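## Task

Push each drive blank that protrudes from the rack's front all the way in until it stops and clicks into its latch. Any blank carrying a yellow sticker must be left untouched. The rack is loose on the table: tilting it beyond a slight amount is a failure, and it must finish in its original place. Blanks that stay seated only because the robot is still pressing on them do not count.

## Robot and tools

ROBOT. Two 7-joint xArm7 arms, left_arm and right_arm, each with a two-finger parallel gripper. Root link positions in the scene frame: left_arm at (-0.055, +0.375, 0) m, quat_wxyz (+1.000, 0, 0, 0); right_arm at (-0.004, -0.396, 0) m, quat_wxyz (+0.999, 0, 0, -0.053), a small yaw.

FRAME. The shared scene frame sits on the table surface midway between the arms: +x reaches out across the table, +z is up, and left_arm lies toward +y. The words left and right are arm names only, not image directions.

execute_actions. Argument "actions" is a list holding zero or one item, plus optional "pictures" (boolean; images come by default).
- Empty list: no command, just a fresh state report.
- Motion: {"rows": [...], "steps": n}. rows holds 1 to 15 rows; steps is 1 to 15 (default 15), each step 1/30 s. One row is used per step; if rows run out, the final row repeats. Every row is a single flat list of 16 numbers covering both arms even if only one moves: left_arm's 7 joint targets then its opening, then right_arm's 7 joint targets then its opening.
- Joint numbers are absolute target angles in radians (same values as the Joint positions line), not offsets. Column order and allowed ranges: waist -6.283..6.283, shoulder -2.059..2.094, upper arm roll -6.283..6.283, elbow -0.192..3.927, forearm roll -6.283..6.283, wrist pitch -1.693..3.142, wrist roll -6.283..6.283. A call is rejected (nothing sent) if any target exceeds a range end by over 0.010 rad and is also further out than that joint's last reported angle. True ends may differ from these by up to 0.010 rad; a target beyond the true end is clipped there and the result may print "joint sent to its limit", possibly about an earlier action. No such line does not prove more travel exists.
- Opening is absolute, from -1 (closed) to +1 (fully open).
- Wait: {"steps": n} with no rows, n up to 300; it returns once n steps have elapsed since the previous result, with your reply time counted in.

MOTION LIMITS. Joint targets advance at most 3.14 rad/s, need 0.16 s to get up to speed, and all joints of one arm are timed to arrive together. Each step a joint's target is clipped to within 0.623 rad of its measured angle, and if the targets would shift the gripper more than 70 mm from where it is, the whole arm's targets are pulled back proportionally. So big moves take several calls. Between calls arms keep heading to the last row sent, until they have essentially stopped (blocked counts as stopped) or a step was HELD; after that, only a new action makes them move or push further.

GRIPPER GEOMETRY. Fingers extend along the gripper's +z axis and separate along its y axis. end_effector_position is the point between the pads when closed, roughly 2 cm short of the fingertips; closing pushes the tips about 10 mm further along +z. A closed gripper makes a reasonable pusher.

RESULT LINES.
- State line "left_arm: ... | right_arm: ...": gripper position (m) and quat_wxyz, linear (m/s) and angular (rad/s) velocity, all in the scene frame. The printed position can be off from reality, worse when the arm is stretched out.
- Joint positions / Joint velocities: per arm, 7 joints (rad, rad/s) then finger-pad gap (m, m/s; 0.084 m when fully open).
- grip_measured: measured opening on the command scale. To hold something, command below it; lower squeezes harder.
- "joint command not followed": a clearance check altered or blocked joint targets on some steps; the rest of the row still ran. HELD marks steps where all or part of your row was withheld.
- Joint torques: total drive output per joint, with per-unit offset, scale and noise; nonzero even in free air.
- TORQUE FAULT: a joint hit its load limit (N m: waist 47.5, shoulder 47.5, upper arm roll 28.5, elbow 28.5, forearm roll 28.5, wrist pitch 19, wrist roll 19); the arm backs that joint off, freezes 10 s and drops the rest of the call.
- MOTOR HOT appears from 65 °C; at 80 °C an OVER-TEMPERATURE FAULT brakes that arm until it cools. Sustained pressing or holding heats motors.

CAMERAS. cam_high (overhead view), cam_left_wrist and cam_right_wrist, each 504x504, in that order. zoom_image takes "camera" (one of those names) and "region" [x0, y0, x1, y1] in that camera's pixels, origin at the top-left, no larger than 504 by 504; it enlarges part of the latest image. Use it to read sticker colours and judge whether a blank is flush.

OTHER TOOLS. read_manual (optional "section", only "licences") returns licence text and moves nothing. finished_scene takes "scene" (1 or 2), ends that scene for good and reports whether the task succeeded. Answering without any tool call ends everything.

CAUTIONS. The rack is free-standing: push blanks straight in along their slot with moderate, steady force, and do not let it slide or tilt; brace it gently with the other arm if needed. Never press the sticker-marked blanks. After each push, pull the gripper back and check the blank stays seated. Keep the arms from striking or loading each other, avoid slamming, hard shoves, dropping or knocking anything off the table.

Each tool is called after "Emit:" as name(argument=value, ...) on one line, values as JSON.

## Session

Emit:
execute_actions(actions=[])

Scene clock: 0.00 s of 4500.00 s.
left_arm: end_effector_position=(+0.2269, -0.1149, +0.2875) grip_measured=+1.00 end_effector_quat_wxyz=(+0.374, +0.666, +0.182, +0.619) end_effector_velocity=(+0.000, -0.000, -0.000) end_effector_angular_velocity=(-0.000, +0.000, -0.001) | right_arm: end_effector_position=(+0.4663, -0.2819, +0.3287) grip_measured=+1.00 end_effector_quat_wxyz=(-0.119, +0.843, -0.524, -0.015) end_effector_velocity=(+0.000, -0.001, -0.000) end_effector_angular_velocity=(-0.001, +0.000, -0.001)
Joint positions: left_arm=[ 0.445 -1.656 -1.58   0.754 -0.33   0.035 -2.116  0.084] | right_arm=[ 0.26  -0.101 -0.008  1.248  0.213  1.225  1.198  0.084]
Joint velocities: left_arm=[ 0.001  0.    -0.     0.    -0.    -0.001 -0.     0.   ] | right_arm=[-0.001  0.     0.     0.    -0.001  0.    -0.     0.   ]
Joint torques (N m, as the arm reports them, + toward a larger angle): no reading
Motor temperatures (°C, as the motors report them): left_arm=[36 36 35 38 36 35 36] | right_arm=[36 38 37 37 38 40 36]

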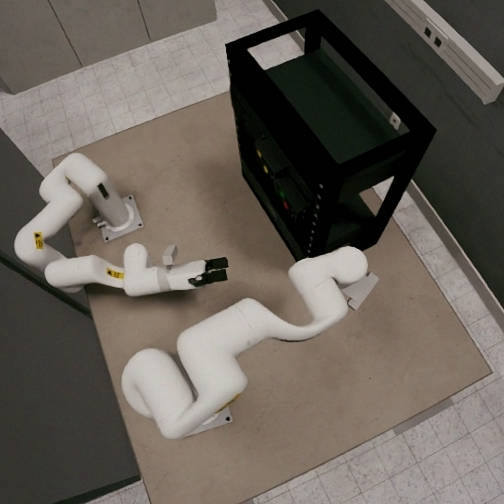

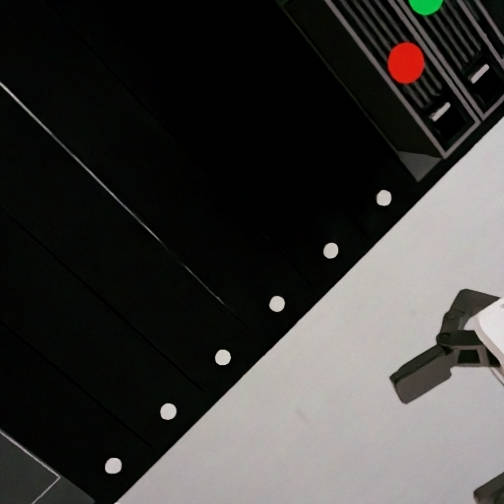

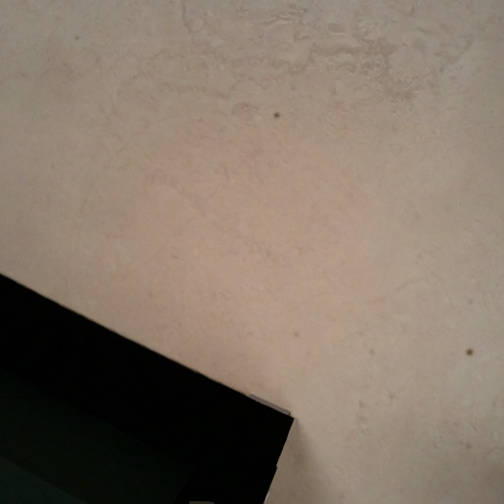

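Emit:
execute_actions(actions=[{"rows":[[0.445,-0.8,-1.58,0.754,-0.33,0.035,-2.116,1,0.1,-0.4,0,0.9,0.213,1.225,1.198,-1]],"steps":15}])

Emit:
execute_actions(actions=[{"rows":[[1.3,-0.7,0,0.4,0,0.3,0,1,0.1,-0.7,0,0.4,0,0.3,0,-1]],"steps":15}])

Scene clock: 15.87 s of 4500.00 s.
left_arm: end_effector_position=(+0.2304, -0.1127, +0.2514) grip_measured=+1.00 end_effector_quat_wxyz=(+0.393, +0.766, +0.405, +0.308) end_effector_velocity=(-0.013, -0.003, -0.049) end_effector_angular_velocity=(-0.324, +0.724, +0.001) | right_arm: end_effector_position=(+0.3810, -0.3518, +0.3016) grip_measured=-1.00 end_effector_quat_wxyz=(-0.105, +0.802, -0.587, -0.025) end_effector_velocity=(-0.040, -0.015, -0.020) end_effector_angular_velocity=(-0.007, +0.023, -0.043)
Joint positions: left_arm=[ 0.446 -0.86  -1.576  0.753 -0.33   0.035 -2.116  0.084] | right_arm=[ 0.106 -0.389 -0.001  0.913  0.213  1.225  1.198  0.   ]
Joint velocities: left_arm=[ 0.006  0.792 -0.02  -0.009 -0.001  0.001 -0.     0.   ] | right_arm=[-0.065 -0.122  0.025 -0.15   0.003 -0.005 -0.     0.   ]
Joint torques (N m, as the arm reports them, + toward a larger angle): left_arm=[-4.41 -1.05 14.    8.23 -0.21 -2.91  0.23] | right_arm=[  2.5  -11.65   1.71  11.28   0.12  -2.08   0.44]
Motor temperatures (°C, as the motors report them): left_arm=[36 37 39 38 36 35 36] | right_arm=[36 38 37 41 38 40 36]
Steps of this call (steps 1 to 90: nothing new was sent; then 12.37 s passed at rest; steps 91 to 105: all 15 steps of this action). Readings (joint positions):
91: left_arm=[0.445 -1.656 -1.580 0.754 -0.330 0.035 -2.116] | right_arm=[0.260 -0.101 -0.008 1.248 0.213 1.225 1.198]
92: left_arm=[0.445 -1.654 -1.580 0.754 -0.330 0.035 -2.116] | right_arm=[0.259 -0.103 -0.008 1.246 0.213 1.225 1.198]
94: left_arm=[0.445 -1.619 -1.582 0.754 -0.329 0.035 -2.116] | right_arm=[0.244 -0.132 -0.004 1.209 0.213 1.224 1.198]
98: left_arm=[0.444 -1.352 -1.582 0.755 -0.330 0.035 -2.116] | right_arm=[0.173 -0.262 -0.006 1.062 0.213 1.225 1.198]
105: the state above

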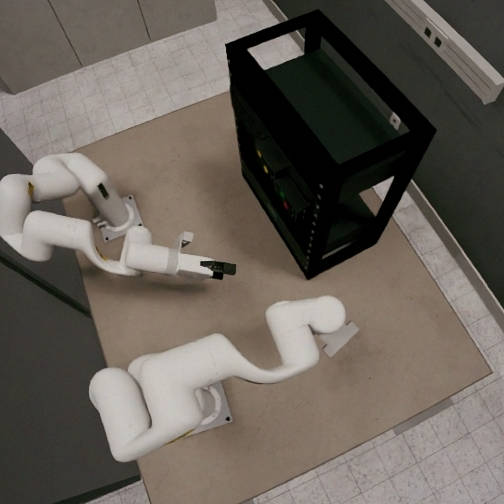

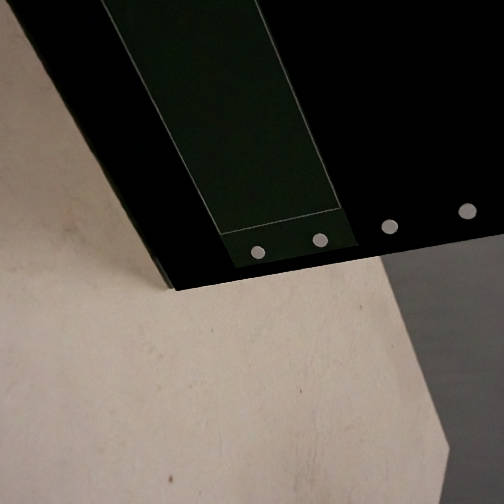

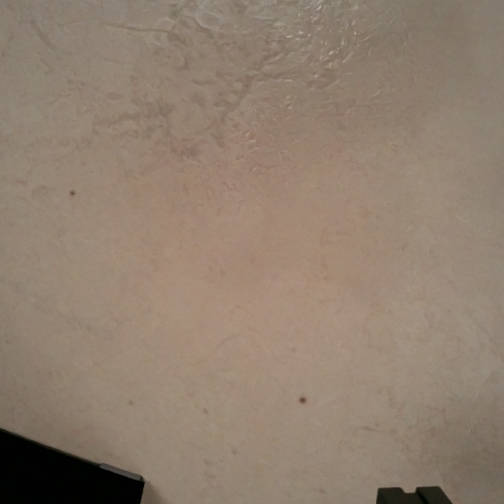

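Scene clock: 16.37 s of 4500.00 s.
left_arm: end_effector_position=(+0.3466, +0.0219, +0.2639) grip_measured=+1.00 end_effector_quat_wxyz=(+0.297, +0.742, +0.469, +0.377) end_effector_velocity=(+0.218, +0.344, +0.037) end_effector_angular_velocity=(+0.325, +0.018, +0.534) | right_arm: end_effector_position=(+0.4137, -0.3982, +0.3025) grip_measured=-1.00 end_effector_quat_wxyz=(-0.051, +0.928, -0.138, +0.342) end_effector_velocity=(+0.106, -0.007, +0.193) end_effector_angular_velocity=(-1.633, -1.094, +1.814)
Joint positions: left_arm=[ 0.601 -0.804 -1.425  0.672 -0.255  0.096 -1.96   0.084] | right_arm=[ 0.1   -0.686  0.     0.425  0.011  0.405  0.28   0.   ]
Joint velocities: left_arm=[ 0.366  0.062  0.364 -0.166  0.157  0.124  0.366 -0.   ] | right_arm=[-0.    -0.169  0.003 -0.242 -0.122 -1.169 -2.325  0.   ]
Joint torques (N m, as the arm reports them, + toward a larger angle): left_arm=[-1.82  6.37 17.26  8.56 -0.55 -2.94  0.36] | right_arm=[ 0.9  -3.54  1.48 11.52  0.08 -1.57  0.78]
Motor temperatures (°C, as the motors report them): left_arm=[36 37 39 38 36 35 36] | right_arm=[36 38 37 41 38 40 36]
Steps of this call (steps 1 to 15: all 15 steps of this action). Readings (joint positions):
1: left_arm=[0.446 -0.839 -1.577 0.753 -0.330 0.035 -2.116] | right_arm=[0.104 -0.392 0.000 0.909 0.213 1.225 1.198]
2: left_arm=[0.448 -0.828 -1.577 0.752 -0.329 0.036 -2.114] | right_arm=[0.103 -0.395 0.001 0.905 0.212 1.222 1.195]
4: left_arm=[0.466 -0.827 -1.561 0.744 -0.316 0.045 -2.092] | right_arm=[0.102 -0.415 0.001 0.873 0.199 1.183 1.157]
8: left_arm=[0.517 -0.819 -1.509 0.713 -0.293 0.065 -2.044] | right_arm=[0.101 -0.541 0.000 0.665 0.112 0.918 0.891]
15: the state above

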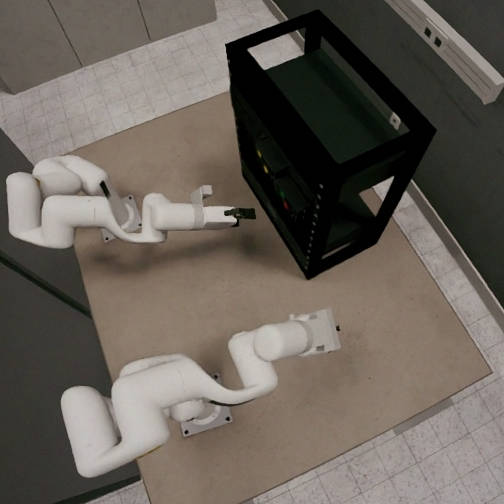

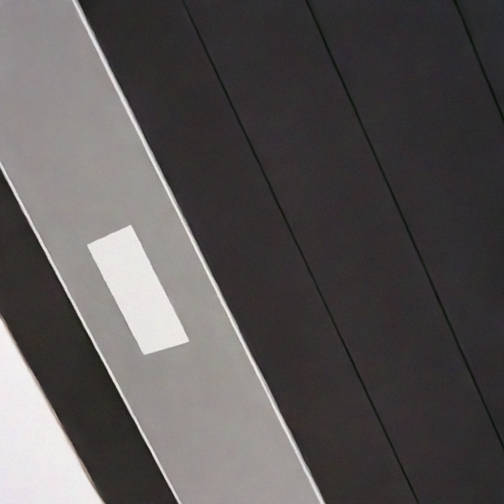

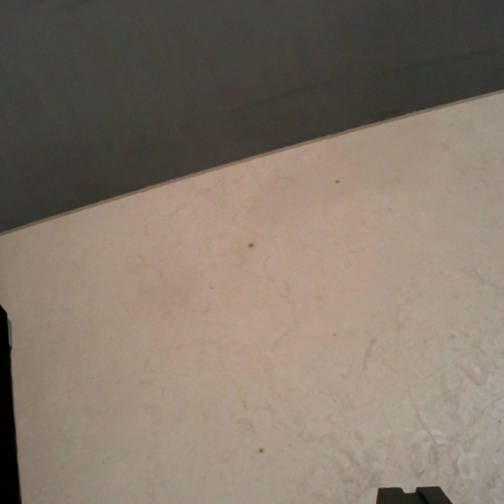

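Emit:
execute_actions(actions=[{"rows":[[1.3,-0.9,-0.6,0.1,0,0.9,0,1,0.1,-0.7,0,0.4,0,0.3,0,-1]],"steps":15}])

Scene clock: 27.03 s of 4500.00 s.
left_arm: end_effector_position=(+0.4195, +0.2230, +0.2853) grip_measured=+1.00 end_effector_quat_wxyz=(+0.161, +0.713, +0.526, +0.436) end_effector_velocity=(-0.000, +0.000, -0.001) end_effector_angular_velocity=(+0.001, +0.002, +0.000) | right_arm: end_effector_position=(+0.4214, -0.3987, +0.3179) grip_measured=-1.00 end_effector_quat_wxyz=(+0.001, +0.921, -0.003, +0.389) end_effector_velocity=(+0.000, -0.000, +0.000) end_effector_angular_velocity=(-0.000, -0.001, -0.000)
Joint positions: left_arm=[ 0.77  -0.771 -1.191  0.58  -0.163  0.166 -1.705  0.084] | right_arm=[ 0.1 -0.7 -0.   0.4 -0.   0.3 -0.   0. ]
Joint velocities: left_arm=[ 0.    -0.    -0.001 -0.     0.     0.001 -0.    -0.   ] | right_arm=[-0.    -0.001 -0.     0.    -0.001  0.    -0.     0.   ]
Joint torques (N m, as the arm reports them, + toward a larger angle): left_arm=[-1.35  2.46 14.63  9.77 -0.3  -2.74  0.19] | right_arm=[ 0.72 -6.24  1.37 11.05  0.01 -2.54  0.34]
Motor temperatures (°C, as the motors report them): left_arm=[36 37 39 39 36 35 36] | right_arm=[36 38 37 43 38 40 36]
TORQUE FAULT: the external load on joint 1 (waist) of the left arm reached its load limit, and that arm stopped for 10 seconds. A torque fault stops only its own arm. That arm's remaining commands of this call were not run. Joint 1 (waist) of that arm moved back by up to 3 degrees. That arm holds there, with its grip as last carried out, and accepts commands again: back off and push less far. That arm stops again, at the same cost, whenever a joint's load reaches its limit.
The stop of the left arm began at step 20 of this call (marked STOPPED below). From that step on that arm followed nothing that you had sent. 15 of its steps, steps kept back included, did not run and will not run. Nothing is kept back now, and the robot has no last target.
Steps of this call (steps 1 to 146: the robot went on to your last target; steps 147 to 161: all 15 steps of this action; steps 162 to 320: the stop continued). Readings (joint positions):
1: left_arm=[0.613 -0.802 -1.413 0.667 -0.249 0.100 -1.948] | right_arm=[0.100 -0.691 0.000 0.418 0.007 0.371 0.207]
2: left_arm=[0.626 -0.800 -1.400 0.661 -0.244 0.104 -1.936] | right_arm=[0.100 -0.694 0.000 0.413 0.005 0.347 0.146]
4: left_arm=[0.651 -0.796 -1.375 0.651 -0.234 0.112 -1.911] | right_arm=[0.100 -0.697 0.000 0.407 0.002 0.321 0.066]
8: left_arm=[0.701 -0.788 -1.325 0.630 -0.215 0.127 -1.860] | right_arm=[0.100 -0.699 0.000 0.402 0.001 0.305 0.014]
20: left_arm=[0.819 -0.772 -1.193 0.579 -0.162 0.166 -1.704] | right_arm=[0.100 -0.700 -0.000 0.400 0.000 0.300 0.000] STOPPED (the left arm)
320: the state above

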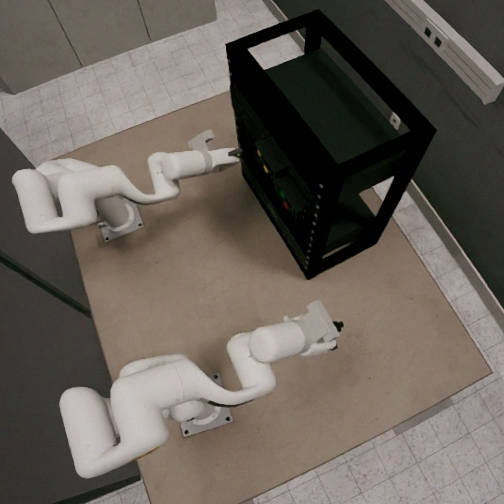

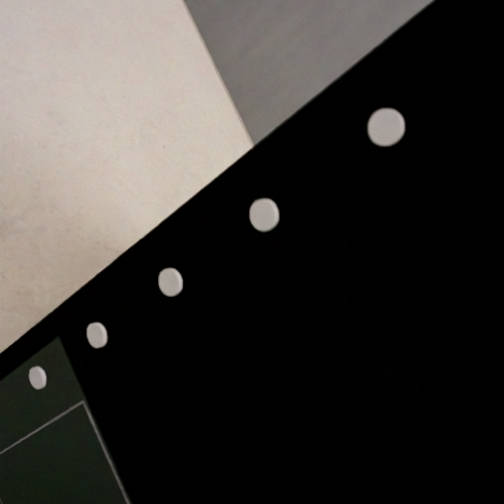

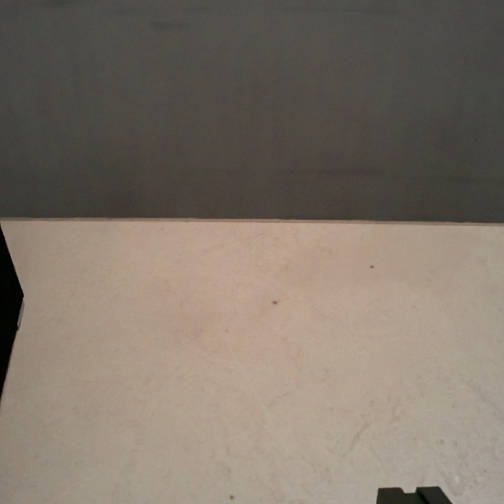

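Emit:
execute_actions(actions=[{"rows":[[0.55,-0.771,-1.191,0.58,-0.163,0.166,-1.705,-1,0.1,-0.7,0,0.4,0,0.3,0,-1]],"steps":12}], pictures=false)

Emit:
execute_actions(actions=[{"rows":[[0.55,-0.8,-1.191,0.1,-0.163,1.2,-1.705,-1,0.1,-0.7,0,0.4,0,0.3,0,-1]],"steps":15}])

Scene clock: 42.07 s of 4500.00 s.
left_arm: end_effector_position=(+0.3784, +0.1282, +0.2854) grip_measured=-0.87 end_effector_quat_wxyz=(+0.205, +0.763, +0.449, +0.417) end_effector_velocity=(-0.043, -0.062, -0.004) end_effector_angular_velocity=(-0.012, +0.014, -0.149) | right_arm: end_effector_position=(+0.4214, -0.3987, +0.3179) grip_measured=-1.00 end_effector_quat_wxyz=(+0.001, +0.921, -0.003, +0.389) end_effector_velocity=(-0.000, +0.001, +0.000) end_effector_angular_velocity=(+0.001, -0.000, +0.000)
Joint positions: left_arm=[ 0.565 -0.772 -1.193  0.582 -0.163  0.166 -1.705  0.006] | right_arm=[ 0.1 -0.7 -0.   0.4  0.   0.3  0.   0. ]
Joint velocities: left_arm=[-0.183  0.006  0.023 -0.02  -0.004  0.004 -0.    -0.218] | right_arm=[ 0.001 -0.001  0.    -0.     0.001 -0.     0.     0.   ]
Joint torques (N m, as the arm reports them, + toward a larger angle): left_arm=[ 2.26  3.25 16.42  9.02 -0.41 -2.58  0.22] | right_arm=[ 0.88 -6.26  1.43 11.24 -0.18 -2.47  0.47]
Motor temperatures (°C, as the motors report them): left_arm=[36 36 38 40 36 35 36] | right_arm=[36 38 37 44 38 40 36]
Steps of this call (steps 1 to 90: nothing new was sent; then 11.63 s passed at rest; steps 91 to 102: all 12 steps of this action). Readings (joint positions):
91: left_arm=[0.770 -0.771 -1.191 0.580 -0.163 0.166 -1.705] | right_arm=[0.100 -0.700 -0.000 0.400 0.000 0.300 -0.000]
92: left_arm=[0.768 -0.771 -1.191 0.580 -0.163 0.166 -1.705] | right_arm=[0.100 -0.700 -0.000 0.400 -0.000 0.300 0.000]
94: left_arm=[0.735 -0.770 -1.187 0.577 -0.164 0.167 -1.705] | right_arm=[0.100 -0.700 -0.000 0.400 -0.000 0.300 -0.000]
98: left_arm=[0.623 -0.772 -1.193 0.582 -0.163 0.165 -1.705] | right_arm=[0.100 -0.700 -0.000 0.400 0.000 0.300 0.000]
102: the state above

Scene clock: 42.57 s of 4500.00 s.
left_arm: end_effector_position=(+0.3216, +0.2514, +0.1734) grip_measured=-1.00 end_effector_quat_wxyz=(+0.017, +0.769, +0.538, +0.346) end_effector_velocity=(-0.191, +0.279, -0.217) end_effector_angular_velocity=(+0.352, +0.774, +0.632) | right_arm: end_effector_position=(+0.4214, -0.3987, +0.3179) grip_measured=-1.00 end_effector_quat_wxyz=(+0.001, +0.921, -0.003, +0.389) end_effector_velocity=(+0.000, -0.000, +0.000) end_effector_angular_velocity=(+0.000, -0.001, -0.000)
Joint positions: left_arm=[ 0.556 -0.782 -1.191  0.401 -0.163  0.436 -1.705  0.   ] | right_arm=[ 0.1 -0.7 -0.   0.4  0.   0.3  0.   0. ]
Joint velocities: left_arm=[-0.006 -0.023 -0.001 -0.372 -0.001  0.705  0.     0.   ] | right_arm=[-0.    -0.    -0.     0.     0.001 -0.    -0.001  0.   ]
Joint torques (N m, as the arm reports them, + toward a larger angle): left_arm=[-1.38  1.24 12.67  8.75  0.01 -2.57  0.22] | right_arm=[ 0.92 -6.29  1.37 11.08 -0.14 -2.48  0.45]
Motor temperatures (°C, as the motors report them): left_arm=[36 36 38 40 36 35 36] | right_arm=[36 38 37 44 38 40 36]
Steps of this call (steps 1 to 15: all 15 steps of this action). Readings (joint positions):
1: left_arm=[0.560 -0.771 -1.192 0.581 -0.163 0.166 -1.705] | right_arm=[0.100 -0.700 -0.000 0.400 0.000 0.300 -0.000]
2: left_arm=[0.557 -0.771 -1.191 0.579 -0.163 0.168 -1.705] | right_arm=[0.100 -0.700 -0.000 0.400 -0.000 0.300 -0.000]
4: left_arm=[0.556 -0.773 -1.191 0.560 -0.163 0.199 -1.705] | right_arm=[0.100 -0.700 -0.000 0.400 0.000 0.300 0.000]
8: left_arm=[0.558 -0.776 -1.190 0.492 -0.163 0.282 -1.705] | right_arm=[0.100 -0.700 -0.000 0.400 0.000 0.300 -0.000]
15: the state above

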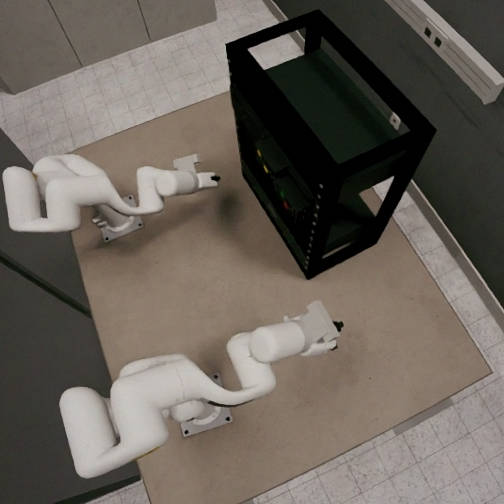

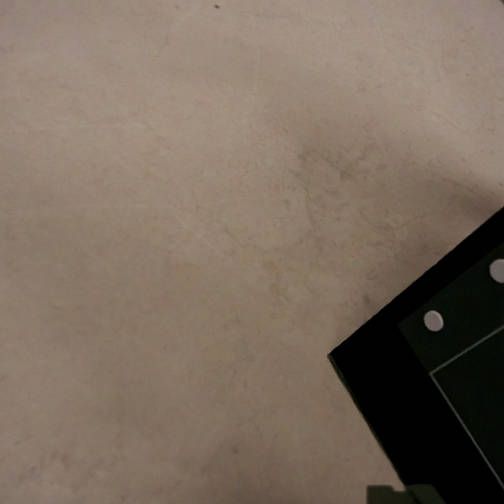

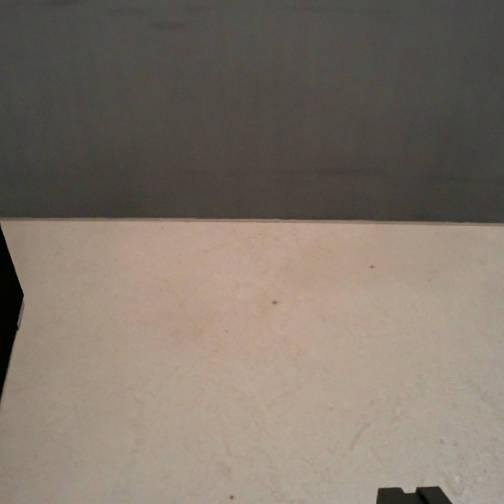

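Emit:
execute_actions(actions=[{"rows":[[1.4,-0.8,-1.191,0.45,-0.163,0.5,-1.705,-1,0.1,-0.8,0,0.0,0,-0.2,0,-1]],"steps":15}], pictures=false)

Emit:
execute_actions(actions=[{"rows":[[1.4,-0.8,-1.191,0.45,-0.163,0.5,-1.705,-1,0.72,-0.8,0,0.0,0,-0.65,0,-1]],"steps":15}], pictures=false)

Emit:
execute_actions(actions=[{"rows":[[1.4,-0.8,-1.191,0.45,-0.163,0.5,-1.705,-1,0.85,-0.65,0,0.2,0,-0.62,0,-1]],"steps":15}], pictures=false)

Emit:
execute_actions(actions=[{"steps":15}])

Scene clock: 53.63 s of 4500.00 s.
left_arm: end_effector_position=(+0.2005, +0.4652, +0.1095) grip_measured=-1.00 end_effector_quat_wxyz=(-0.236, +0.590, +0.746, +0.199) end_effector_velocity=(+0.295, +0.173, +0.127) end_effector_angular_velocity=(+0.023, -0.954, +0.355) | right_arm: end_effector_position=(+0.3770, -0.3984, +0.2553) grip_measured=-1.00 end_effector_quat_wxyz=(+0.002, +0.879, -0.003, +0.476) end_effector_velocity=(-0.010, +0.000, +0.011) end_effector_angular_velocity=(-0.002, -0.147, +0.002)
Joint positions: left_arm=[ 0.966 -0.8   -1.191  0.29  -0.163  0.829 -1.705  0.   ] | right_arm=[ 0.1   -0.797 -0.     0.013 -0.    -0.183 -0.     0.   ]
Joint velocities: left_arm=[ 1.092  0.001  0.002  0.393 -0.    -0.816  0.     0.   ] | right_arm=[ 0.001 -0.04   0.    -0.104 -0.    -0.21  -0.001  0.   ]
Joint torques (N m, as the arm reports them, + toward a larger angle): left_arm=[-1.71  1.44 10.84  7.53  0.7  -1.52  0.24] | right_arm=[ 0.85 -1.76  1.54 10.98 -0.12 -2.3   0.48]
Motor temperatures (°C, as the motors report them): left_arm=[36 36 37 39 36 35 36] | right_arm=[36 38 37 44 38 40 36]
Steps of this call (steps 1 to 45: the robot went on to your last target; steps 46 to 110: nothing new was sent; then 6.90 s passed at rest; steps 111 to 125: all 15 steps of this action). Readings (joint positions):
111: left_arm=[0.550 -0.800 -1.191 0.100 -0.163 1.200 -1.705] | right_arm=[0.100 -0.700 0.000 0.400 0.000 0.300 -0.000]
112: left_arm=[0.552 -0.800 -1.191 0.101 -0.163 1.197 -1.705] | right_arm=[0.100 -0.700 0.000 0.398 0.000 0.297 0.000]
114: left_arm=[0.588 -0.800 -1.192 0.118 -0.163 1.161 -1.705] | right_arm=[0.100 -0.708 0.000 0.372 0.000 0.258 0.000]
118: left_arm=[0.719 -0.800 -1.191 0.193 -0.163 1.031 -1.705] | right_arm=[0.100 -0.754 -0.000 0.185 -0.000 0.033 -0.000]
125: the state above

Scene clock: 54.13 s of 4500.00 s.
left_arm: end_effector_position=(+0.2947, +0.5644, +0.1824) grip_measured=-1.00 end_effector_quat_wxyz=(-0.134, +0.484, +0.804, +0.317) end_effector_velocity=(+0.028, +0.045, +0.034) end_effector_angular_velocity=(+0.068, -0.126, +0.034) | right_arm: end_effector_position=(+0.3579, -0.2510, +0.3278) grip_measured=-1.00 end_effector_quat_wxyz=(-0.113, +0.787, +0.152, +0.587) end_effector_velocity=(-0.137, +0.334, +0.172) end_effector_angular_velocity=(+0.248, -0.622, +0.928)
Joint positions: left_arm=[ 1.386 -0.8   -1.19   0.444 -0.163  0.512 -1.705  0.   ] | right_arm=[ 0.488 -0.799  0.     0.003 -0.    -0.478 -0.     0.   ]
Joint velocities: left_arm=[ 0.16  -0.001 -0.017  0.056  0.001 -0.134  0.     0.   ] | right_arm=[ 0.928 -0.003 -0.001 -0.014 -0.    -0.681 -0.001  0.   ]
Joint torques (N m, as the arm reports them, + toward a larger angle): left_arm=[-3.75  1.63 12.56  8.85  0.1  -2.17  0.12] | right_arm=[ 0.6  -1.67  1.47  9.92 -0.09 -2.3   0.41]
Motor temperatures (°C, as the motors report them): left_arm=[36 36 37 39 36 35 36] | right_arm=[36 38 37 44 38 40 36]
Steps of this call (steps 1 to 15: all 15 steps of this action). Readings (joint positions):
1: left_arm=[1.002 -0.800 -1.191 0.303 -0.163 0.802 -1.705] | right_arm=[0.100 -0.798 -0.000 0.010 0.000 -0.189 0.000]
2: left_arm=[1.037 -0.800 -1.191 0.316 -0.163 0.775 -1.705] | right_arm=[0.102 -0.799 -0.000 0.008 0.000 -0.194 0.000]
4: left_arm=[1.106 -0.800 -1.191 0.342 -0.163 0.723 -1.705] | right_arm=[0.137 -0.799 -0.001 0.005 0.001 -0.223 0.000]
8: left_arm=[1.239 -0.800 -1.191 0.390 -0.163 0.622 -1.705] | right_arm=[0.272 -0.799 0.000 0.007 -0.000 -0.320 -0.000]
15: the state above

Scene clock: 54.63 s of 4500.00 s.
left_arm: end_effector_position=(+0.2973, +0.5682, +0.1856) grip_measured=-1.00 end_effector_quat_wxyz=(-0.131, +0.481, +0.805, +0.322) end_effector_velocity=(-0.001, +0.002, +0.000) end_effector_angular_velocity=(-0.001, -0.003, +0.005) | right_arm: end_effector_position=(+0.3159, -0.1095, +0.4114) grip_measured=-1.00 end_effector_quat_wxyz=(-0.238, +0.695, +0.266, +0.624) end_effector_velocity=(-0.026, +0.059, +0.032) end_effector_angular_velocity=(+0.050, -0.041, +0.145)
Joint positions: left_arm=[ 1.4   -0.8   -1.191  0.45  -0.163  0.5   -1.705  0.   ] | right_arm=[ 0.836 -0.657  0.001  0.191 -0.    -0.615 -0.     0.   ]
Joint velocities: left_arm=[ 0.002  0.     0.003 -0.001 -0.001 -0.001 -0.     0.   ] | right_arm=[ 0.156  0.081 -0.012  0.093  0.003 -0.052  0.001  0.   ]
Joint torques (N m, as the arm reports them, + toward a larger angle): left_arm=[-1.35  1.79 13.36  8.82  0.23 -2.41  0.16] | right_arm=[-2.4  -6.47  0.92  9.24  0.   -2.12  0.4 ]
Motor temperatures (°C, as the motors report them): left_arm=[36 36 37 39 36 35 36] | right_arm=[36 38 37 44 38 40 36]
Steps of this call (steps 1 to 15: all 15 steps of this action). Readings (joint positions):
1: left_arm=[1.390 -0.800 -1.191 0.446 -0.163 0.508 -1.705] | right_arm=[0.519 -0.800 0.000 0.003 -0.000 -0.501 -0.000]
2: left_arm=[1.393 -0.800 -1.191 0.447 -0.163 0.505 -1.705] | right_arm=[0.549 -0.799 0.000 0.004 -0.000 -0.522 -0.000]
4: left_arm=[1.396 -0.800 -1.192 0.448 -0.163 0.503 -1.705] | right_arm=[0.602 -0.780 0.000 0.027 -0.000 -0.544 -0.000]
8: left_arm=[1.399 -0.800 -1.191 0.449 -0.163 0.501 -1.705] | right_arm=[0.708 -0.722 -0.000 0.106 0.000 -0.575 0.000]
15: the state above

Scene clock: 55.13 s of 4500.00 s.
left_arm: end_effector_position=(+0.2973, +0.5683, +0.1857) grip_measured=-1.00 end_effector_quat_wxyz=(-0.131, +0.481, +0.805, +0.323) end_effector_velocity=(+0.000, +0.000, +0.000) end_effector_angular_velocity=(-0.000, -0.000, +0.001) | right_arm: end_effector_position=(+0.3136, -0.1044, +0.4145) grip_measured=-1.00 end_effector_quat_wxyz=(-0.243, +0.691, +0.269, +0.625) end_effector_velocity=(-0.001, +0.001, +0.000) end_effector_angular_velocity=(+0.001, -0.000, +0.002)
Joint positions: left_arm=[ 1.4   -0.8   -1.191  0.45  -0.163  0.5   -1.705  0.   ] | right_arm=[ 0.85 -0.65 -0.    0.2   0.   -0.62  0.    0.  ]
Joint velocities: left_arm=[ 0.    -0.     0.     0.001  0.     0.001 -0.     0.   ] | right_arm=[ 0.002  0.001  0.001  0.001  0.    -0.001  0.     0.   ]
Joint torques (N m, as the arm reports them, + toward a larger angle): left_arm=[-1.46  1.88 13.43  8.87  0.29 -2.52  0.2 ] | right_arm=[ 1.03 -5.39  1.43 10.06 -0.01 -2.15  0.41]
Motor temperatures (°C, as the motors report them): left_arm=[36 36 37 39 36 35 36] | right_arm=[36 38 37 44 38 40 36]
Steps of this call (steps 1 to 15: the robot went on to your last target). Readings (joint positions):
1: left_arm=[1.400 -0.800 -1.191 0.450 -0.163 0.500 -1.705] | right_arm=[0.841 -0.655 0.000 0.194 -0.000 -0.617 -0.000]
2: left_arm=[1.400 -0.800 -1.191 0.450 -0.163 0.500 -1.705] | right_arm=[0.843 -0.653 0.000 0.195 0.000 -0.618 0.000]
4: left_arm=[1.400 -0.800 -1.191 0.450 -0.163 0.500 -1.705] | right_arm=[0.846 -0.652 -0.000 0.197 0.000 -0.619 0.000]
8: left_arm=[1.400 -0.800 -1.191 0.450 -0.163 0.500 -1.705] | right_arm=[0.849 -0.651 -0.000 0.199 0.000 -0.620 0.000]
15: the state above

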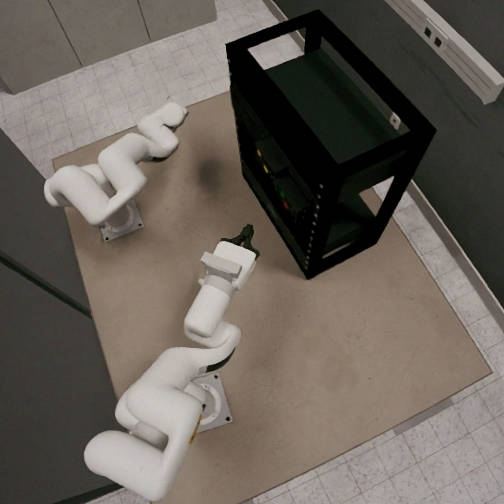

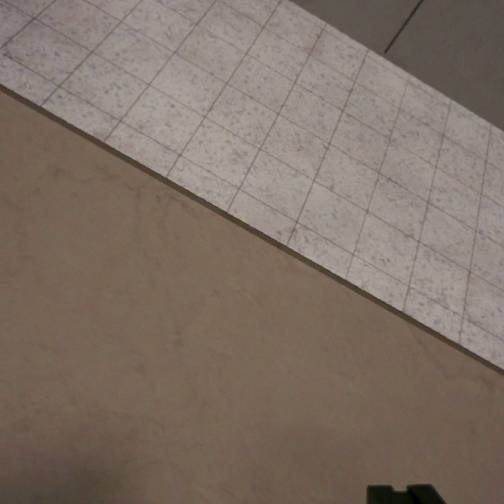

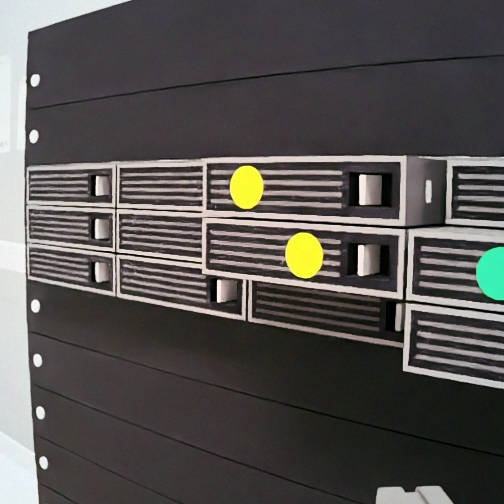

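Emit:
execute_actions(actions=[{"rows":[[1.4,-0.8,-1.191,0.45,-0.163,0.5,-1.705,-1,0.73,-0.45,0,0.25,0,-0.87,0,-1]],"steps":15}], pictures=false)

Emit:
execute_actions(actions=[{"rows":[[1.4,-0.8,-1.191,0.45,-0.163,0.5,-1.705,-1,0.715,-0.306,0,0.387,0,-0.878,0,-1]],"steps":15}])

Emit:
zoom_image(camera="cam_high", region=[225, 120, 345, 260])

Scene clock: 75.17 s of 4500.00 s.
left_arm: end_effector_position=(+0.2973, +0.5684, +0.1857) grip_measured=-1.00 end_effector_quat_wxyz=(-0.131, +0.481, +0.805, +0.323) end_effector_velocity=(+0.001, -0.001, +0.000) end_effector_angular_velocity=(+0.001, +0.000, -0.002) | right_arm: end_effector_position=(+0.3620, -0.1318, +0.4175) grip_measured=-1.00 end_effector_quat_wxyz=(-0.217, +0.674, +0.218, +0.672) end_effector_velocity=(+0.005, -0.004, +0.004) end_effector_angular_velocity=(+0.015, -0.022, -0.013)
Joint positions: left_arm=[ 1.4   -0.8   -1.191  0.45  -0.163  0.5   -1.705  0.   ] | right_arm=[ 0.732 -0.453  0.     0.249 -0.    -0.866 -0.     0.   ]
Joint velocities: left_arm=[-0.001 -0.    -0.001  0.001  0.    -0.001 -0.     0.   ] | right_arm=[-0.015  0.024  0.002  0.009  0.    -0.042  0.     0.   ]
Joint torques (N m, as the arm reports them, + toward a larger angle): left_arm=[-1.06  1.62 13.25  8.9   0.36 -2.48  0.15] | right_arm=[ 1.12 -9.79  1.26  9.03 -0.21 -1.98  0.4 ]
Motor temperatures (°C, as the motors report them): left_arm=[36 36 37 40 36 35 36] | right_arm=[36 38 37 44 38 40 36]
Steps of this call (steps 1 to 15: the robot went on to your last target; steps 16 to 90: nothing new was sent; then 16.53 s passed at rest; steps 91 to 105: all 15 steps of this action). Readings (joint positions):
91: left_arm=[1.400 -0.800 -1.191 0.450 -0.163 0.500 -1.705] | right_arm=[0.850 -0.650 0.000 0.200 -0.000 -0.620 0.000]
92: left_arm=[1.400 -0.800 -1.191 0.450 -0.163 0.500 -1.705] | right_arm=[0.849 -0.648 0.000 0.200 -0.000 -0.623 -0.000]
94: left_arm=[1.400 -0.800 -1.191 0.450 -0.163 0.500 -1.705] | right_arm=[0.832 -0.620 0.001 0.208 -0.000 -0.662 -0.000]
98: left_arm=[1.400 -0.800 -1.191 0.450 -0.163 0.500 -1.705] | right_arm=[0.757 -0.494 -0.001 0.239 0.000 -0.810 0.000]
105: the state above

Scene clock: 75.67 s of 4500.00 s.
left_arm: end_effector_position=(+0.2973, +0.5684, +0.1857) grip_measured=-1.00 end_effector_quat_wxyz=(-0.131, +0.481, +0.805, +0.323) end_effector_velocity=(-0.000, -0.000, -0.000) end_effector_angular_velocity=(-0.001, +0.001, +0.001) | right_arm: end_effector_position=(+0.3993, -0.1150, +0.4242) grip_measured=-1.00 end_effector_quat_wxyz=(-0.212, +0.675, +0.212, +0.675) end_effector_velocity=(+0.004, +0.002, +0.002) end_effector_angular_velocity=(+0.003, -0.003, -0.001)
Joint positions: left_arm=[ 1.4   -0.8   -1.191  0.45  -0.163  0.5   -1.705  0.   ] | right_arm=[ 0.715 -0.308  0.     0.385 -0.    -0.878 -0.     0.   ]
Joint velocities: left_arm=[ 0.001  0.    -0.001  0.001 -0.     0.002 -0.     0.   ] | right_arm=[-0.001  0.014  0.     0.015  0.    -0.002  0.     0.   ]
Joint torques (N m, as the arm reports them, + toward a larger angle): left_arm=[-1.44  1.7  13.47  9.02  0.21 -2.38  0.18] | right_arm=[  1.18 -13.23   1.18   9.02  -0.1   -1.96   0.37]
Motor temperatures (°C, as the motors report them): left_arm=[36 36 37 40 36 35 36] | right_arm=[36 38 37 44 38 40 36]
Steps of this call (steps 1 to 15: all 15 steps of this action). Readings (joint positions):
1: left_arm=[1.400 -0.800 -1.191 0.450 -0.163 0.500 -1.705] | right_arm=[0.731 -0.452 0.000 0.250 -0.000 -0.868 -0.000]
2: left_arm=[1.400 -0.800 -1.191 0.450 -0.163 0.500 -1.705] | right_arm=[0.731 -0.450 0.000 0.252 -0.000 -0.869 -0.000]
4: left_arm=[1.400 -0.800 -1.191 0.450 -0.163 0.500 -1.705] | right_arm=[0.727 -0.416 0.000 0.283 -0.000 -0.872 -0.000]
8: left_arm=[1.400 -0.800 -1.191 0.450 -0.163 0.500 -1.705] | right_arm=[0.718 -0.328 -0.000 0.367 0.000 -0.876 0.000]
15: the state above

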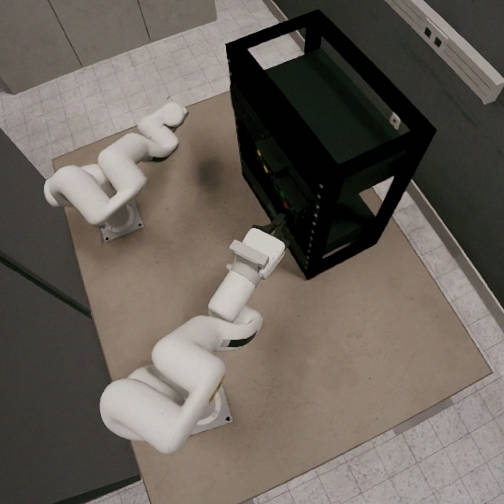

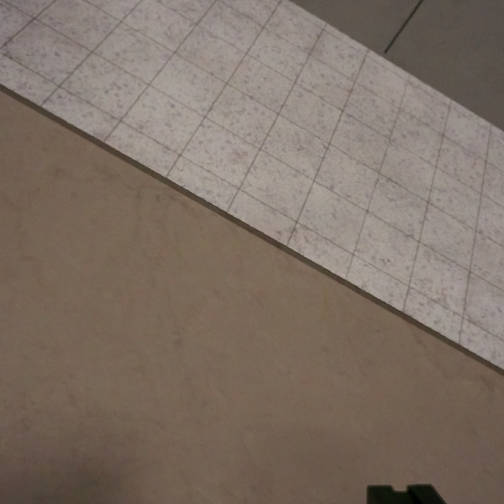

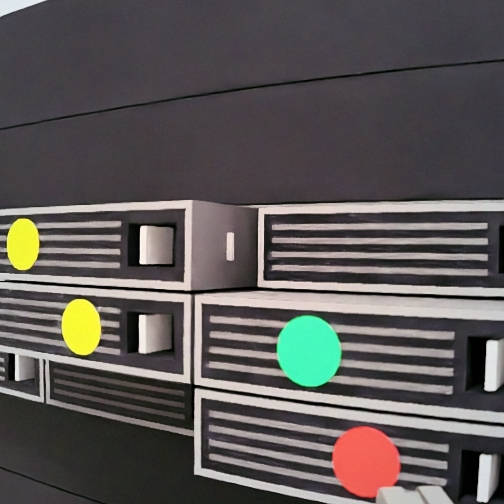

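Region (225, 120, 345, 260) of cam_high's 504x504 image, scaled by 3.600, with more detail than that image has; it fills the left 432 columns of this view, and the rest is white.

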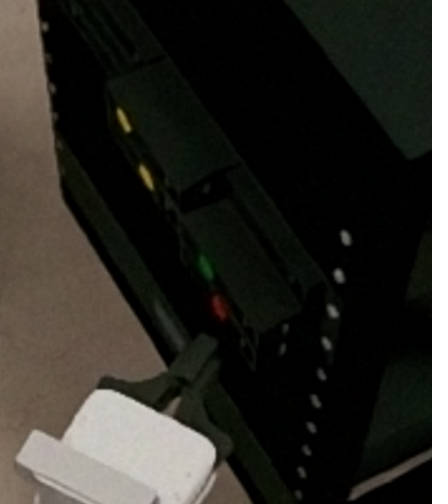

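Emit:
execute_actions(actions=[{"rows":[[1.4,-0.8,-1.191,0.45,-0.163,0.5,-1.705,-1,0.693,-0.244,0,0.447,0,-0.88,0,-1],[1.4,-0.8,-1.191,0.45,-0.163,0.5,-1.705,-1,0.693,-0.244,0,0.447,0,-0.88,0,-1],[1.4,-0.8,-1.191,0.45,-0.163,0.5,-1.705,-1,0.693,-0.244,0,0.447,0,-0.88,0,-1],[1.4,-0.8,-1.191,0.45,-0.163,0.5,-1.705,-1,0.693,-0.244,0,0.447,0,-0.88,0,-1],[1.4,-0.8,-1.191,0.45,-0.163,0.5,-1.705,-1,0.693,-0.244,0,0.447,0,-0.88,0,-1],[1.4,-0.8,-1.191,0.45,-0.163,0.5,-1.705,-1,0.693,-0.244,0,0.447,0,-0.88,0,-1],[1.4,-0.8,-1.191,0.45,-0.163,0.5,-1.705,-1,0.67,-0.182,0,0.507,0,-0.882,0,-1]],"steps":15}])

Emit:
zoom_image(camera="cam_high", region=[225, 120, 345, 260])

Scene clock: 96.00 s of 4500.00 s.
left_arm: end_effector_position=(+0.2973, +0.5684, +0.1857) grip_measured=-1.00 end_effector_quat_wxyz=(-0.131, +0.481, +0.805, +0.323) end_effector_velocity=(+0.001, -0.000, +0.000) end_effector_angular_velocity=(+0.001, +0.000, -0.002) | right_arm: end_effector_position=(+0.4397, -0.1127, +0.4255) grip_measured=-1.00 end_effector_quat_wxyz=(-0.198, +0.679, +0.198, +0.679) end_effector_velocity=(+0.021, -0.000, +0.000) end_effector_angular_velocity=(+0.002, -0.002, -0.022)
Joint positions: left_arm=[ 1.4   -0.8   -1.191  0.45  -0.163  0.5   -1.705  0.   ] | right_arm=[ 0.673 -0.187  0.002  0.501 -0.001 -0.882 -0.     0.   ]
Joint velocities: left_arm=[-0.001 -0.     0.     0.001  0.     0.     0.001  0.   ] | right_arm=[-0.024  0.062  0.003  0.06   0.001 -0.005  0.001  0.   ]
Joint torques (N m, as the arm reports them, + toward a larger angle): left_arm=[-1.44  1.75 13.3   9.02 -0.02 -2.58  0.15] | right_arm=[ -3.26 -16.46  -3.38   9.2    1.41  -1.68   0.59]
Motor temperatures (°C, as the motors report them): left_arm=[36 36 37 40 36 35 36] | right_arm=[36 38 37 43 38 40 36]
Steps of this call (steps 1 to 15: the robot went on to your last target; steps 16 to 90: nothing new was sent; then 16.83 s passed at rest; steps 91 to 105: all 15 steps of this action). Readings (joint positions):
91: left_arm=[1.400 -0.800 -1.191 0.450 -0.163 0.500 -1.705] | right_arm=[0.715 -0.306 0.000 0.387 -0.000 -0.878 -0.000]
92: left_arm=[1.400 -0.800 -1.191 0.450 -0.163 0.500 -1.705] | right_arm=[0.714 -0.304 0.000 0.389 -0.000 -0.878 -0.000]
94: left_arm=[1.400 -0.800 -1.191 0.450 -0.163 0.500 -1.705] | right_arm=[0.707 -0.283 0.001 0.410 -0.000 -0.879 -0.000]
98: left_arm=[1.400 -0.800 -1.191 0.450 -0.163 0.500 -1.705] | right_arm=[0.695 -0.250 0.001 0.441 -0.000 -0.880 -0.000]
105: the state above

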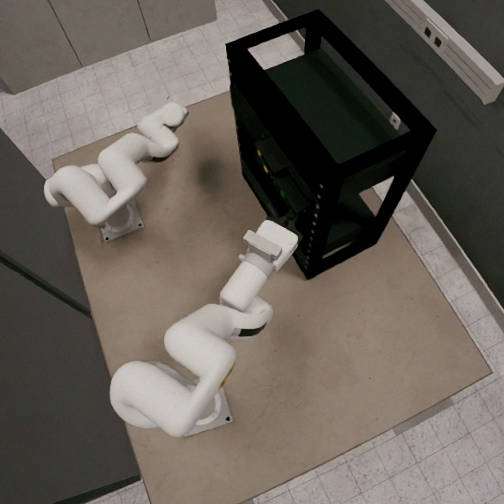

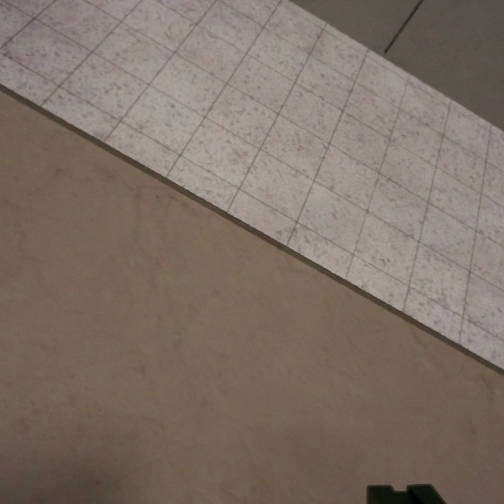

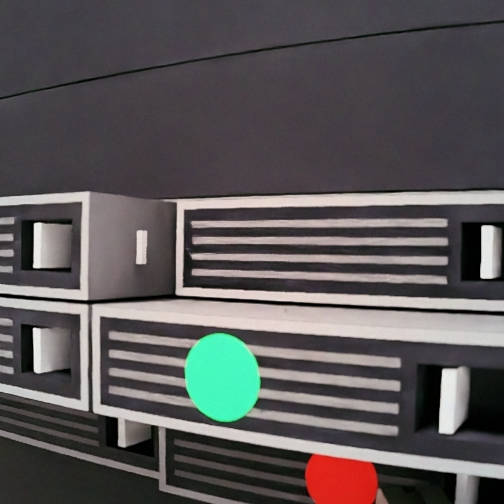

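Region (225, 120, 345, 260) of cam_high's 504x504 image, scaled by 3.600, with more detail than that image has; it fills the left 432 columns of this view, and the rest is white.

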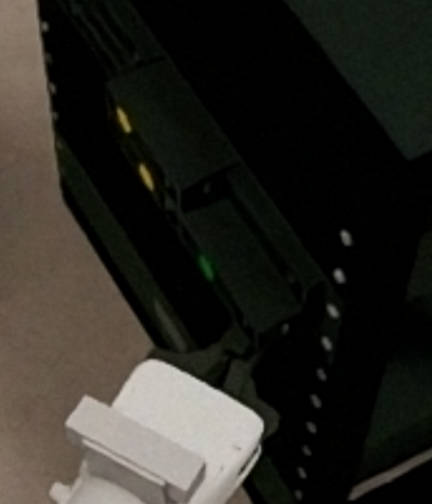

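Emit:
execute_actions(actions=[{"rows":[[1.4,-0.8,-1.191,0.45,-0.163,0.5,-1.705,-1,0.66,-0.155,0,0.533,0,-0.883,0,-1],[1.4,-0.8,-1.191,0.45,-0.163,0.5,-1.705,-1,0.66,-0.155,0,0.533,0,-0.883,0,-1],[1.4,-0.8,-1.191,0.45,-0.163,0.5,-1.705,-1,0.66,-0.155,0,0.533,0,-0.883,0,-1],[1.4,-0.8,-1.191,0.45,-0.163,0.5,-1.705,-1,0.66,-0.155,0,0.533,0,-0.883,0,-1],[1.4,-0.8,-1.191,0.45,-0.163,0.5,-1.705,-1,0.66,-0.155,0,0.533,0,-0.883,0,-1],[1.4,-0.8,-1.191,0.45,-0.163,0.5,-1.705,-1,0.66,-0.155,0,0.533,0,-0.883,0,-1],[1.4,-0.8,-1.191,0.45,-0.163,0.5,-1.705,-1,0.648,-0.12,0,0.567,0,-0.884,0,-1]],"steps":15}])

Scene clock: 108.60 s of 4500.00 s.
left_arm: end_effector_position=(+0.2973, +0.5684, +0.1857) grip_measured=-1.00 end_effector_quat_wxyz=(-0.131, +0.481, +0.805, +0.323) end_effector_velocity=(-0.000, +0.000, +0.000) end_effector_angular_velocity=(+0.000, -0.000, +0.001) | right_arm: end_effector_position=(+0.4586, -0.1128, +0.4295) grip_measured=-1.00 end_effector_quat_wxyz=(-0.193, +0.674, +0.191, +0.687) end_effector_velocity=(+0.031, -0.005, +0.015) end_effector_angular_velocity=(+0.024, -0.023, -0.040)
Joint positions: left_arm=[ 1.4   -0.8   -1.191  0.45  -0.163  0.5   -1.705  0.   ] | right_arm=[ 0.651 -0.128  0.004  0.56  -0.002 -0.901 -0.     0.   ]
Joint velocities: left_arm=[ 0.001 -0.     0.001  0.     0.001  0.001 -0.     0.   ] | right_arm=[-0.02   0.067 -0.014  0.096  0.007 -0.003  0.001  0.   ]
Joint torques (N m, as the arm reports them, + toward a larger angle): left_arm=[-1.61  1.77 13.38  8.85  0.16 -2.47  0.17] | right_arm=[-9.03  6.31 -9.7  16.24  3.38  5.95  0.48]
Motor temperatures (°C, as the motors report them): left_arm=[36 36 37 40 36 35 36] | right_arm=[36 38 37 43 38 40 36]
Steps of this call (steps 1 to 15: the robot went on to your last target; steps 16 to 90: nothing new was sent; then 9.10 s passed at rest; steps 91 to 105: all 15 steps of this action). Readings (joint positions):
91: left_arm=[1.400 -0.800 -1.191 0.450 -0.163 0.500 -1.705] | right_arm=[0.670 -0.182 -0.000 0.507 0.000 -0.882 0.000]
92: left_arm=[1.400 -0.800 -1.191 0.450 -0.163 0.500 -1.705] | right_arm=[0.669 -0.181 0.000 0.508 -0.000 -0.882 0.000]
94: left_arm=[1.400 -0.800 -1.191 0.450 -0.163 0.500 -1.705] | right_arm=[0.666 -0.170 0.000 0.519 -0.000 -0.883 -0.000]
98: left_arm=[1.400 -0.800 -1.191 0.450 -0.163 0.500 -1.705] | right_arm=[0.661 -0.159 0.002 0.528 -0.001 -0.887 -0.000]
105: the state above

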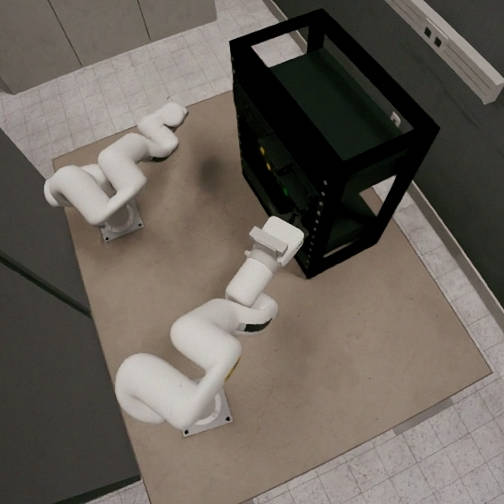

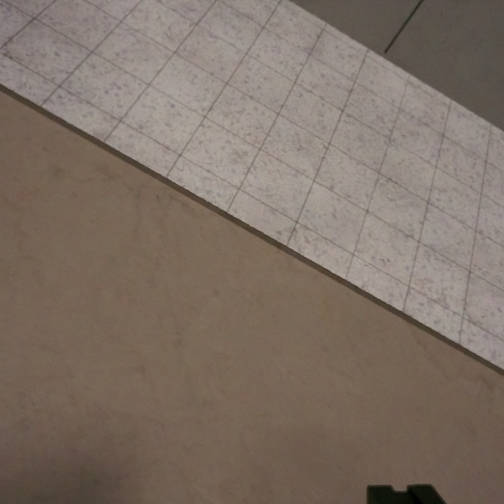

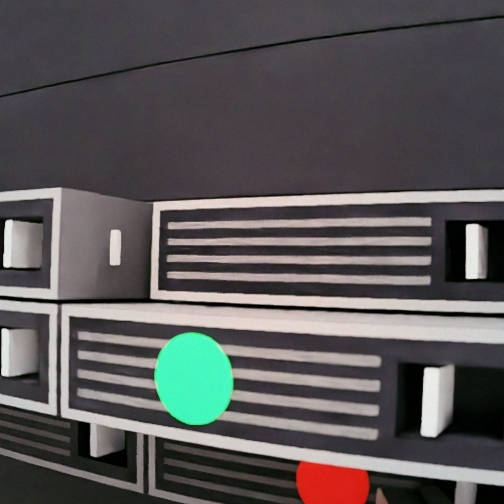

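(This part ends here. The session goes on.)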